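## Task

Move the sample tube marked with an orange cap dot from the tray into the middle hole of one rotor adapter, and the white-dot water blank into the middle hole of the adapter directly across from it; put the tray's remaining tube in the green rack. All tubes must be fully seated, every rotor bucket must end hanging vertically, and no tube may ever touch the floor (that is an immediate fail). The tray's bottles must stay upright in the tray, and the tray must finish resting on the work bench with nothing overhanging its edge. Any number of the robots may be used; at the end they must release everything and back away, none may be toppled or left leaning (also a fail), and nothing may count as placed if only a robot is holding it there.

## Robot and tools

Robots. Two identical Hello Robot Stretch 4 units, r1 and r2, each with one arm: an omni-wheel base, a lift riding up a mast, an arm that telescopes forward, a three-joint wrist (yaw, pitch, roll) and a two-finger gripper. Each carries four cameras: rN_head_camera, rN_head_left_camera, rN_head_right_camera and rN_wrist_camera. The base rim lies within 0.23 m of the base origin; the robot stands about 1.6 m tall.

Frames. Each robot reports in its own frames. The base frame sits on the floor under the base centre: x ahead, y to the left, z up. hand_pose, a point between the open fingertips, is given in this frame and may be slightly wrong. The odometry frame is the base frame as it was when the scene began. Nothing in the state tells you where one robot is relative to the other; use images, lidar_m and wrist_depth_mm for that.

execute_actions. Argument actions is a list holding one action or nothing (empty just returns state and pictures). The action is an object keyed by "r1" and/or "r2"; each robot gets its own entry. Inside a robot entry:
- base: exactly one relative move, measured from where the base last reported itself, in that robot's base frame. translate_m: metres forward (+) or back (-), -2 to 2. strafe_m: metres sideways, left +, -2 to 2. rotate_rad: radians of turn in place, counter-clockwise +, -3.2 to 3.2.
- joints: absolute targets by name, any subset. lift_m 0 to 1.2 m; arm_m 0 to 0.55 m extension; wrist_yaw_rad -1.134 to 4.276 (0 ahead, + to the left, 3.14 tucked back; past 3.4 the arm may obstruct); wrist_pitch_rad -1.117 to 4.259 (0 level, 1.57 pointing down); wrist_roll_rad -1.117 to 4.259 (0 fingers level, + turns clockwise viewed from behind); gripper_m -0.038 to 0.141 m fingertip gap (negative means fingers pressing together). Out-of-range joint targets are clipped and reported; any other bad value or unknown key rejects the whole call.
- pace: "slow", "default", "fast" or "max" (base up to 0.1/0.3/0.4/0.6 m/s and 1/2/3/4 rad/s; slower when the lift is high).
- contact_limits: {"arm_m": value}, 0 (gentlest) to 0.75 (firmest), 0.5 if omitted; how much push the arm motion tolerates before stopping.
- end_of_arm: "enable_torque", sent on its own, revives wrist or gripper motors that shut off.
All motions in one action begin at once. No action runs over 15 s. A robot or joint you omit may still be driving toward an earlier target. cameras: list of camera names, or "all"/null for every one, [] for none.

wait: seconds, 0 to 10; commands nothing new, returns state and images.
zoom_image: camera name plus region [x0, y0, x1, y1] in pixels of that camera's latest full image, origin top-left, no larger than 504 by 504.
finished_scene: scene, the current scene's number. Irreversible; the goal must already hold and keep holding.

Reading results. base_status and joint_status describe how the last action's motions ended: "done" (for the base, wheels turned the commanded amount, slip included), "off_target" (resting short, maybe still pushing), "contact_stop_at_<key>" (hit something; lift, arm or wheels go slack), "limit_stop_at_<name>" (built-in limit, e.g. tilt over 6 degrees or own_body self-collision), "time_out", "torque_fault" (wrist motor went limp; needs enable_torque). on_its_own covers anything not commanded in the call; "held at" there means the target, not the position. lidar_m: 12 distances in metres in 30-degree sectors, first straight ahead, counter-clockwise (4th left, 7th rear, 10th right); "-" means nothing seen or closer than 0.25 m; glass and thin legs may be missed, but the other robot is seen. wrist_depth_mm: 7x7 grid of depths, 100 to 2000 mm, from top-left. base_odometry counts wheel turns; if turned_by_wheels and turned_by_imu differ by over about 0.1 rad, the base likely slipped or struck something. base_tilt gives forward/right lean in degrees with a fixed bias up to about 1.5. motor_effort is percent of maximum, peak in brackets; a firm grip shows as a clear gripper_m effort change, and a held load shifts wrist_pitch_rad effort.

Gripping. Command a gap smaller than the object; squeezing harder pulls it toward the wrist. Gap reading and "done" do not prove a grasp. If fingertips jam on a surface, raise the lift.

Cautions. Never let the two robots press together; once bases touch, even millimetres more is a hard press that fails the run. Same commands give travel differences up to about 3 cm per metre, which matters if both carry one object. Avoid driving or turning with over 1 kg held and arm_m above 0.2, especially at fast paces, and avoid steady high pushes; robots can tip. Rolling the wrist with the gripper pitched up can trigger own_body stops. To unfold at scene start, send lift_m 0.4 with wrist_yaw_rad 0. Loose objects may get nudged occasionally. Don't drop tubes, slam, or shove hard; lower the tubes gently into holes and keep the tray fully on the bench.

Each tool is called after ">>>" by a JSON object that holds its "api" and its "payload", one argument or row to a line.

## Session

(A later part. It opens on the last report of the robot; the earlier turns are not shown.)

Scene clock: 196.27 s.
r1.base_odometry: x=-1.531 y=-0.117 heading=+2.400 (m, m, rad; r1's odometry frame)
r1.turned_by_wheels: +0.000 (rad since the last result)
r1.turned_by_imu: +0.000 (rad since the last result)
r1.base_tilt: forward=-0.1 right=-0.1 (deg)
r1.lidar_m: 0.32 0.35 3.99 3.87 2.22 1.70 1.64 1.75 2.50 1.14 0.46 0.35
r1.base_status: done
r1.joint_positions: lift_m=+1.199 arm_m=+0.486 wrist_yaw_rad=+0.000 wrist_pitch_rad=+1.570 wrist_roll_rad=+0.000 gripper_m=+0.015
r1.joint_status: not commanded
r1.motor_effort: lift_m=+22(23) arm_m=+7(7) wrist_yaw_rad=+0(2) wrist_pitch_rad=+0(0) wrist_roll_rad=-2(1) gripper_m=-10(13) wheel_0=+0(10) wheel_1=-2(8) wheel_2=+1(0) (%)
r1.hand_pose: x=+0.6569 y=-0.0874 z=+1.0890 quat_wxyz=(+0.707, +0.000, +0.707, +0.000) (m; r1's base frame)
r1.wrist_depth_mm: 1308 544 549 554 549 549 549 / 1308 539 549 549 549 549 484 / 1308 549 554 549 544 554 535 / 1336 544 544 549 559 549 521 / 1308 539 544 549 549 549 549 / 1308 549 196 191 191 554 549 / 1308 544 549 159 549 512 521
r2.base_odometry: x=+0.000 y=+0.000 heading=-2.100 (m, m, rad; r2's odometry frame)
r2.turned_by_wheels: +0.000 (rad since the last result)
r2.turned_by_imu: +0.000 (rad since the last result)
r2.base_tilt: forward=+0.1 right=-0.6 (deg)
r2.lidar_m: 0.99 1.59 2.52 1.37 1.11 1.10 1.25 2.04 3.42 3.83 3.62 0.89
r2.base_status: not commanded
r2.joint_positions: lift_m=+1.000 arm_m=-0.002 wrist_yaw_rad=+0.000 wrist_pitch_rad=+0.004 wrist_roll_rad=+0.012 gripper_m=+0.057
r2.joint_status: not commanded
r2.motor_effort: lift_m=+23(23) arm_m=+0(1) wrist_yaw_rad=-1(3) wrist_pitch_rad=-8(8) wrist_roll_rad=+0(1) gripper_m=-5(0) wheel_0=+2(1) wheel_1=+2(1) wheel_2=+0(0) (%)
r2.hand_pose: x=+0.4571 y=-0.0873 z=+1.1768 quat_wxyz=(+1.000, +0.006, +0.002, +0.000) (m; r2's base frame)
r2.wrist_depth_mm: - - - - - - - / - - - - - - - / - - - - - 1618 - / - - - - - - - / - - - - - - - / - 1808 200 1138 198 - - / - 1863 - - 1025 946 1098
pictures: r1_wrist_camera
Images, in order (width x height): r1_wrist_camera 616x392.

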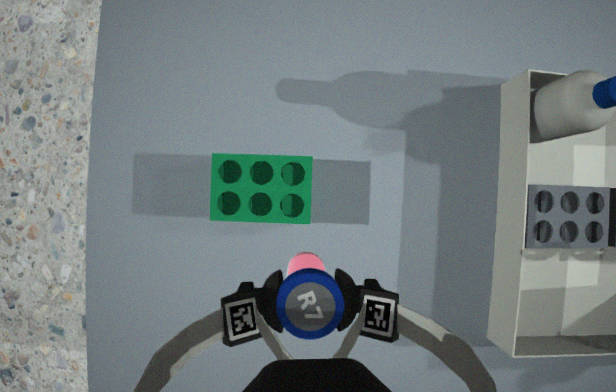

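>>> {"api": "execute_actions", "payload": {
  "actions": [
    {"r1":{"base":{"strafe_m":0.054},"joints":{"lift_m":1.03,"arm_m":0.531}}}
  ],
  "cameras": ["r1_wrist_camera"]
}}

Scene clock: 202.33 s.
r1.base_odometry: x=-1.567 y=-0.157 heading=+2.401 (m, m, rad; r1's odometry frame)
r1.turned_by_wheels: +0.000 (rad since the last result)
r1.turned_by_imu: +0.002 (rad since the last result)
r1.base_tilt: forward=-0.1 right=-0.1 (deg)
r1.lidar_m: 0.32 0.34 3.92 3.81 2.22 1.68 1.63 1.74 2.51 1.12 0.47 0.34
r1.base_status: done
r1.joint_positions: lift_m=+1.030 arm_m=+0.530 wrist_yaw_rad=+0.000 wrist_pitch_rad=+1.570 wrist_roll_rad=+0.000 gripper_m=+0.015
r1.joint_status: all done
r1.motor_effort: lift_m=+18(19) arm_m=+7(9) wrist_yaw_rad=-1(2) wrist_pitch_rad=-1(1) wrist_roll_rad=-1(1) gripper_m=-11(10) wheel_0=+1(9) wheel_1=+0(8) wheel_2=+1(0) (%)
r1.hand_pose: x=+0.7009 y=-0.0874 z=+0.9199 quat_wxyz=(+0.707, +0.000, +0.707, +0.000) (m; r1's base frame)
r1.wrist_depth_mm: 1098 377 377 382 379 379 382 / 1138 379 384 382 379 377 382 / 377 379 377 379 379 382 382 / 377 377 382 375 379 384 384 / 379 379 379 324 379 384 382 / 379 379 196 191 191 382 387 / 382 379 379 159 382 384 384
r2.base_odometry: x=+0.000 y=+0.000 heading=-2.100 (m, m, rad; r2's odometry frame)
r2.turned_by_wheels: +0.000 (rad since the last result)
r2.turned_by_imu: +0.000 (rad since the last result)
r2.base_tilt: forward=+0.3 right=-0.6 (deg)
r2.lidar_m: 0.99 1.61 2.52 1.37 1.12 1.11 1.24 2.04 3.42 3.81 3.65 0.91
r2.base_status: not commanded
r2.joint_positions: lift_m=+1.000 arm_m=-0.002 wrist_yaw_rad=+0.000 wrist_pitch_rad=+0.004 wrist_roll_rad=+0.012 gripper_m=+0.057
r2.joint_status: not commanded
r2.motor_effort: lift_m=+23(23) arm_m=+0(0) wrist_yaw_rad=-1(0) wrist_pitch_rad=-9(8) wrist_roll_rad=-1(0) gripper_m=-6(0) wheel_0=+1(1) wheel_1=+2(1) wheel_2=+0(0) (%)
r2.hand_pose: x=+0.4571 y=-0.0873 z=+1.1768 quat_wxyz=(+1.000, +0.006, +0.002, +0.000) (m; r2's base frame)
r2.wrist_depth_mm: - - - - - - - / - - - - - - - / - - - - - - - / - - - - - - - / - - - - - - - / - 1863 200 1182 198 1618 - / - 1921 - - 1008 976 1098
pictures: r1_wrist_camera
Images, in order (width x height): r1_wrist_camera 616x392.

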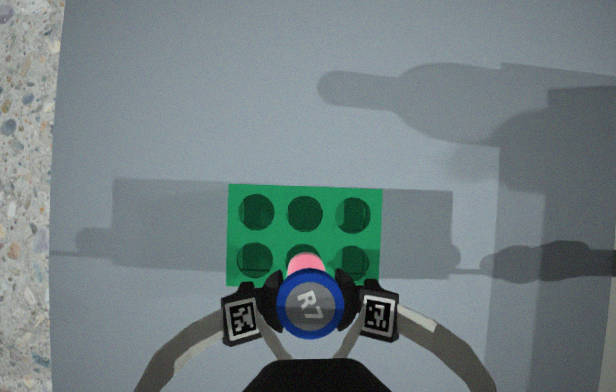

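Good alignment.

>>> {"api": "execute_actions", "payload": {
  "actions": [
    {"r1":{"joints":{"lift_m":0.98},"pace":"slow"}}
  ],
  "cameras": ["r1_wrist_camera"]
}}

>>> {"api": "execute_actions", "payload": {
  "actions": [
    {"r1":{"joints":{"gripper_m":0.06}}}
  ],
  "cameras": []
}}

>>> {"api": "execute_actions", "payload": {
  "actions": [
    {"r1":{"joints":{"lift_m":1.15,"arm_m":0.2}}}
  ],
  "cameras": ["r1_wrist_camera","r2_head_camera"]
}}

Scene clock: 208.43 s.
r1.base_odometry: x=-1.567 y=-0.157 heading=+2.401 (m, m, rad; r1's odometry frame)
r1.turned_by_wheels: +0.000 (rad since the last result)
r1.turned_by_imu: +0.001 (rad since the last result)
r1.base_tilt: forward=-0.1 right=-0.2 (deg)
r1.lidar_m: 0.33 0.35 3.91 3.82 2.23 1.68 1.62 1.74 2.50 1.13 0.46 0.35
r1.base_status: not commanded
r1.joint_positions: lift_m=+0.980 arm_m=+0.530 wrist_yaw_rad=+0.000 wrist_pitch_rad=+1.570 wrist_roll_rad=+0.000 gripper_m=+0.015
r1.joint_status: all done
r1.motor_effort: lift_m=+18(18) arm_m=+7(7) wrist_yaw_rad=+0(2) wrist_pitch_rad=-1(0) wrist_roll_rad=-3(3) gripper_m=-10(12) wheel_0=+1(1) wheel_1=+0(0) wheel_2=+1(1) (%)
r1.hand_pose: x=+0.7009 y=-0.0874 z=+0.8699 quat_wxyz=(+0.707, +0.000, +0.707, +0.000) (m; r1's base frame)
r1.wrist_depth_mm: 329 329 330 330 330 332 332 / 329 332 330 330 332 330 332 / 329 330 332 332 332 332 336 / 329 332 329 324 330 332 332 / 329 330 327 270 330 332 332 / 329 330 196 192 190 332 332 / 330 330 329 158 334 334 334
r2.base_odometry: x=+0.000 y=+0.000 heading=-2.100 (m, m, rad; r2's odometry frame)
r2.turned_by_wheels: +0.000 (rad since the last result)
r2.turned_by_imu: +0.000 (rad since the last result)
r2.base_tilt: forward=+0.3 right=-0.8 (deg)
r2.lidar_m: 0.98 1.61 2.53 1.37 1.12 1.11 1.26 2.07 3.42 3.79 3.64 0.90
r2.base_status: not commanded
r2.joint_positions: lift_m=+1.000 arm_m=-0.002 wrist_yaw_rad=+0.000 wrist_pitch_rad=+0.004 wrist_roll_rad=+0.012 gripper_m=+0.057
r2.joint_status: not commanded
r2.motor_effort: lift_m=+23(23) arm_m=+0(0) wrist_yaw_rad=-1(2) wrist_pitch_rad=-8(9) wrist_roll_rad=+2(0) gripper_m=-6(2) wheel_0=+1(1) wheel_1=+1(1) wheel_2=+0(0) (%)
r2.hand_pose: x=+0.4571 y=-0.0873 z=+1.1768 quat_wxyz=(+1.000, +0.006, +0.002, +0.000) (m; r2's base frame)
r2.wrist_depth_mm: - - - - - - - / - - - - - - - / - - - - - - - / - - - - - - - / - - - - - - - / - 1808 200 1182 198 1661 - / - 1921 - - 1008 960 1098
pictures: r1_wrist_camera
Images, in order (width x height): r1_wrist_camera 616x392.

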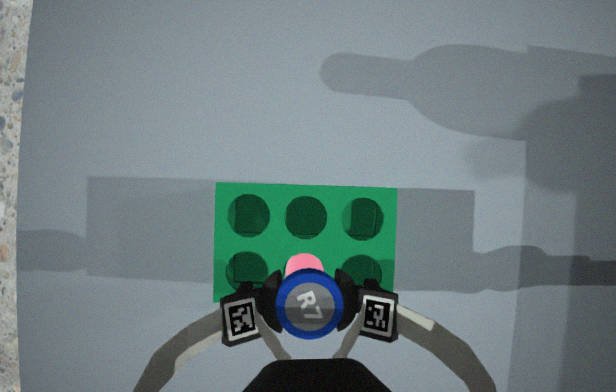

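Scene clock: 209.67 s.
r1.base_odometry: x=-1.567 y=-0.157 heading=+2.401 (m, m, rad; r1's odometry frame)
r1.turned_by_wheels: +0.000 (rad since the last result)
r1.turned_by_imu: +0.000 (rad since the last result)
r1.base_tilt: forward=+0.0 right=-0.1 (deg)
r1.lidar_m: 0.32 0.35 3.93 3.82 2.20 1.67 1.64 1.73 2.50 1.11 0.48 0.35
r1.base_status: not commanded
r1.joint_positions: lift_m=+0.980 arm_m=+0.530 wrist_yaw_rad=+0.000 wrist_pitch_rad=+1.570 wrist_roll_rad=+0.000 gripper_m=+0.060
r1.joint_status: all done
r1.motor_effort: lift_m=+18(18) arm_m=+7(7) wrist_yaw_rad=+0(0) wrist_pitch_rad=+0(0) wrist_roll_rad=-2(2) gripper_m=-7(9) wheel_0=+2(1) wheel_1=+0(0) wheel_2=+1(1) (%)
r1.hand_pose: x=+0.7009 y=-0.0874 z=+0.8699 quat_wxyz=(+0.707, +0.000, +0.707, +0.000) (m; r1's base frame)
r1.wrist_depth_mm: 327 327 330 329 332 332 336 / 327 330 329 330 329 330 332 / 329 327 330 334 330 334 334 / 330 330 330 327 329 332 332 / 330 329 327 272 329 334 332 / 330 330 211 210 195 334 334 / 329 330 330 145 330 334 334
r2.base_odometry: x=+0.000 y=+0.000 heading=-2.100 (m, m, rad; r2's odometry frame)
r2.turned_by_wheels: +0.000 (rad since the last result)
r2.turned_by_imu: +0.000 (rad since the last result)
r2.base_tilt: forward=+0.3 right=-0.6 (deg)
r2.lidar_m: 0.99 1.61 2.53 1.37 1.11 1.09 1.24 2.03 3.40 3.85 3.64 0.91
r2.base_status: not commanded
r2.joint_positions: lift_m=+1.000 arm_m=-0.002 wrist_yaw_rad=+0.000 wrist_pitch_rad=+0.004 wrist_roll_rad=+0.012 gripper_m=+0.057
r2.joint_status: not commanded
r2.motor_effort: lift_m=+23(23) arm_m=+0(0) wrist_yaw_rad=-2(3) wrist_pitch_rad=-8(8) wrist_roll_rad=-1(1) gripper_m=-3(2) wheel_0=+1(1) wheel_1=+1(1) wheel_2=+0(0) (%)
r2.hand_pose: x=+0.4571 y=-0.0873 z=+1.1768 quat_wxyz=(+1.000, +0.006, +0.002, +0.000) (m; r2's base frame)
r2.wrist_depth_mm: - - - - - - - / - - - - - - - / - - - - - - - / - - - - - - - / - - - - - - - / - 1863 200 1160 198 1618 - / - 1863 - - 1025 946 1098
pictures: none
No camera images: the call's "cameras" was empty. Leave "cameras" out to get every camera's image.

Scene clock: 211.77 s.
r1.base_odometry: x=-1.567 y=-0.157 heading=+2.401 (m, m, rad; r1's odometry frame)
r1.turned_by_wheels: +0.000 (rad since the last result)
r1.turned_by_imu: +0.001 (rad since the last result)
r1.base_tilt: forward=-0.2 right=-0.1 (deg)
r1.lidar_m: 0.31 0.34 3.91 3.82 2.23 1.69 1.64 1.75 2.53 1.13 0.46 0.35
r1.base_status: not commanded
r1.joint_positions: lift_m=+1.150 arm_m=+0.201 wrist_yaw_rad=+0.000 wrist_pitch_rad=+1.570 wrist_roll_rad=+0.000 gripper_m=+0.060
r1.joint_status: all done
r1.motor_effort: lift_m=+23(24) arm_m=-7(7) wrist_yaw_rad=-1(0) wrist_pitch_rad=-1(1) wrist_roll_rad=-2(2) gripper_m=-3(3) wheel_0=+1(2) wheel_1=+0(0) wheel_2=+1(1) (%)
r1.hand_pose: x=+0.3723 y=-0.0874 z=+1.0395 quat_wxyz=(+0.707, +0.000, +0.707, +0.000) (m; r1's base frame)
r1.wrist_depth_mm: 1255 504 500 508 500 508 488 / 1229 500 500 504 500 504 473 / 1229 496 496 496 508 508 500 / 1281 500 500 504 508 508 504 / 1229 504 500 508 500 508 504 / 1255 1281 211 1060 195 1281 1281 / 1281 1281 1042 145 1281 1336 1281
r2.base_odometry: x=+0.000 y=+0.000 heading=-2.100 (m, m, rad; r2's odometry frame)
r2.turned_by_wheels: +0.000 (rad since the last result)
r2.turned_by_imu: +0.000 (rad since the last result)
r2.base_tilt: forward=+0.1 right=-0.5 (deg)
r2.lidar_m: 0.97 1.62 2.49 1.36 1.11 1.12 1.27 2.04 3.41 3.81 3.66 0.91
r2.base_status: not commanded
r2.joint_positions: lift_m=+1.000 arm_m=-0.002 wrist_yaw_rad=+0.000 wrist_pitch_rad=+0.004 wrist_roll_rad=+0.012 gripper_m=+0.057
r2.joint_status: not commanded
r2.motor_effort: lift_m=+23(23) arm_m=+0(0) wrist_yaw_rad=-2(3) wrist_pitch_rad=-9(9) wrist_roll_rad=-1(2) gripper_m=+1(1) wheel_0=+1(2) wheel_1=+1(1) wheel_2=+0(0) (%)
r2.hand_pose: x=+0.4571 y=-0.0873 z=+1.1768 quat_wxyz=(+1.000, +0.006, +0.002, +0.000) (m; r2's base frame)
r2.wrist_depth_mm: - - - - - - - / - - - - - - - / - - - - - - 1661 / - - - - - - - / - - - - - - - / - 1863 200 1160 198 - - / - 1921 - - 1008 960 1118
pictures: r1_wrist_camera, r2_head_camera
Images, in order (width x height): r1_wrist_camera 616x392, r2_head_camera 420x560.

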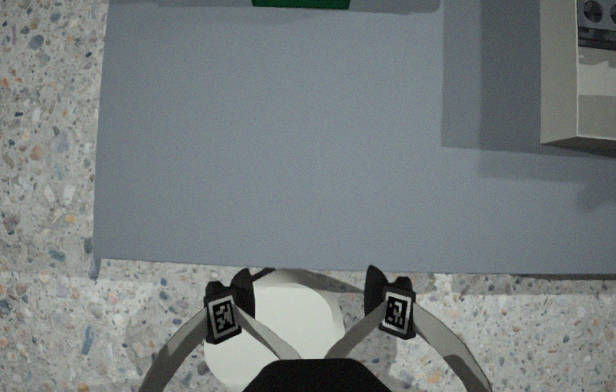

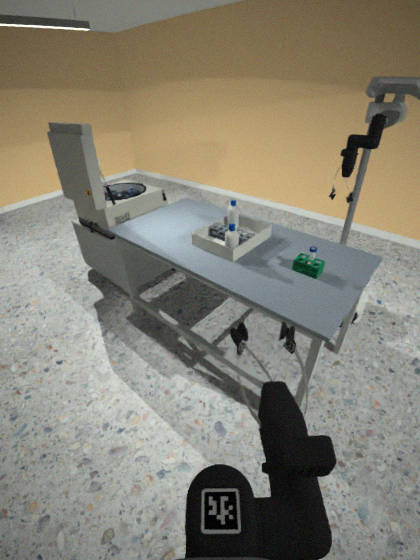

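>>> {"api": "finished_scene", "payload": {
  "scene": 1
}}

The scene is finished: the task was done.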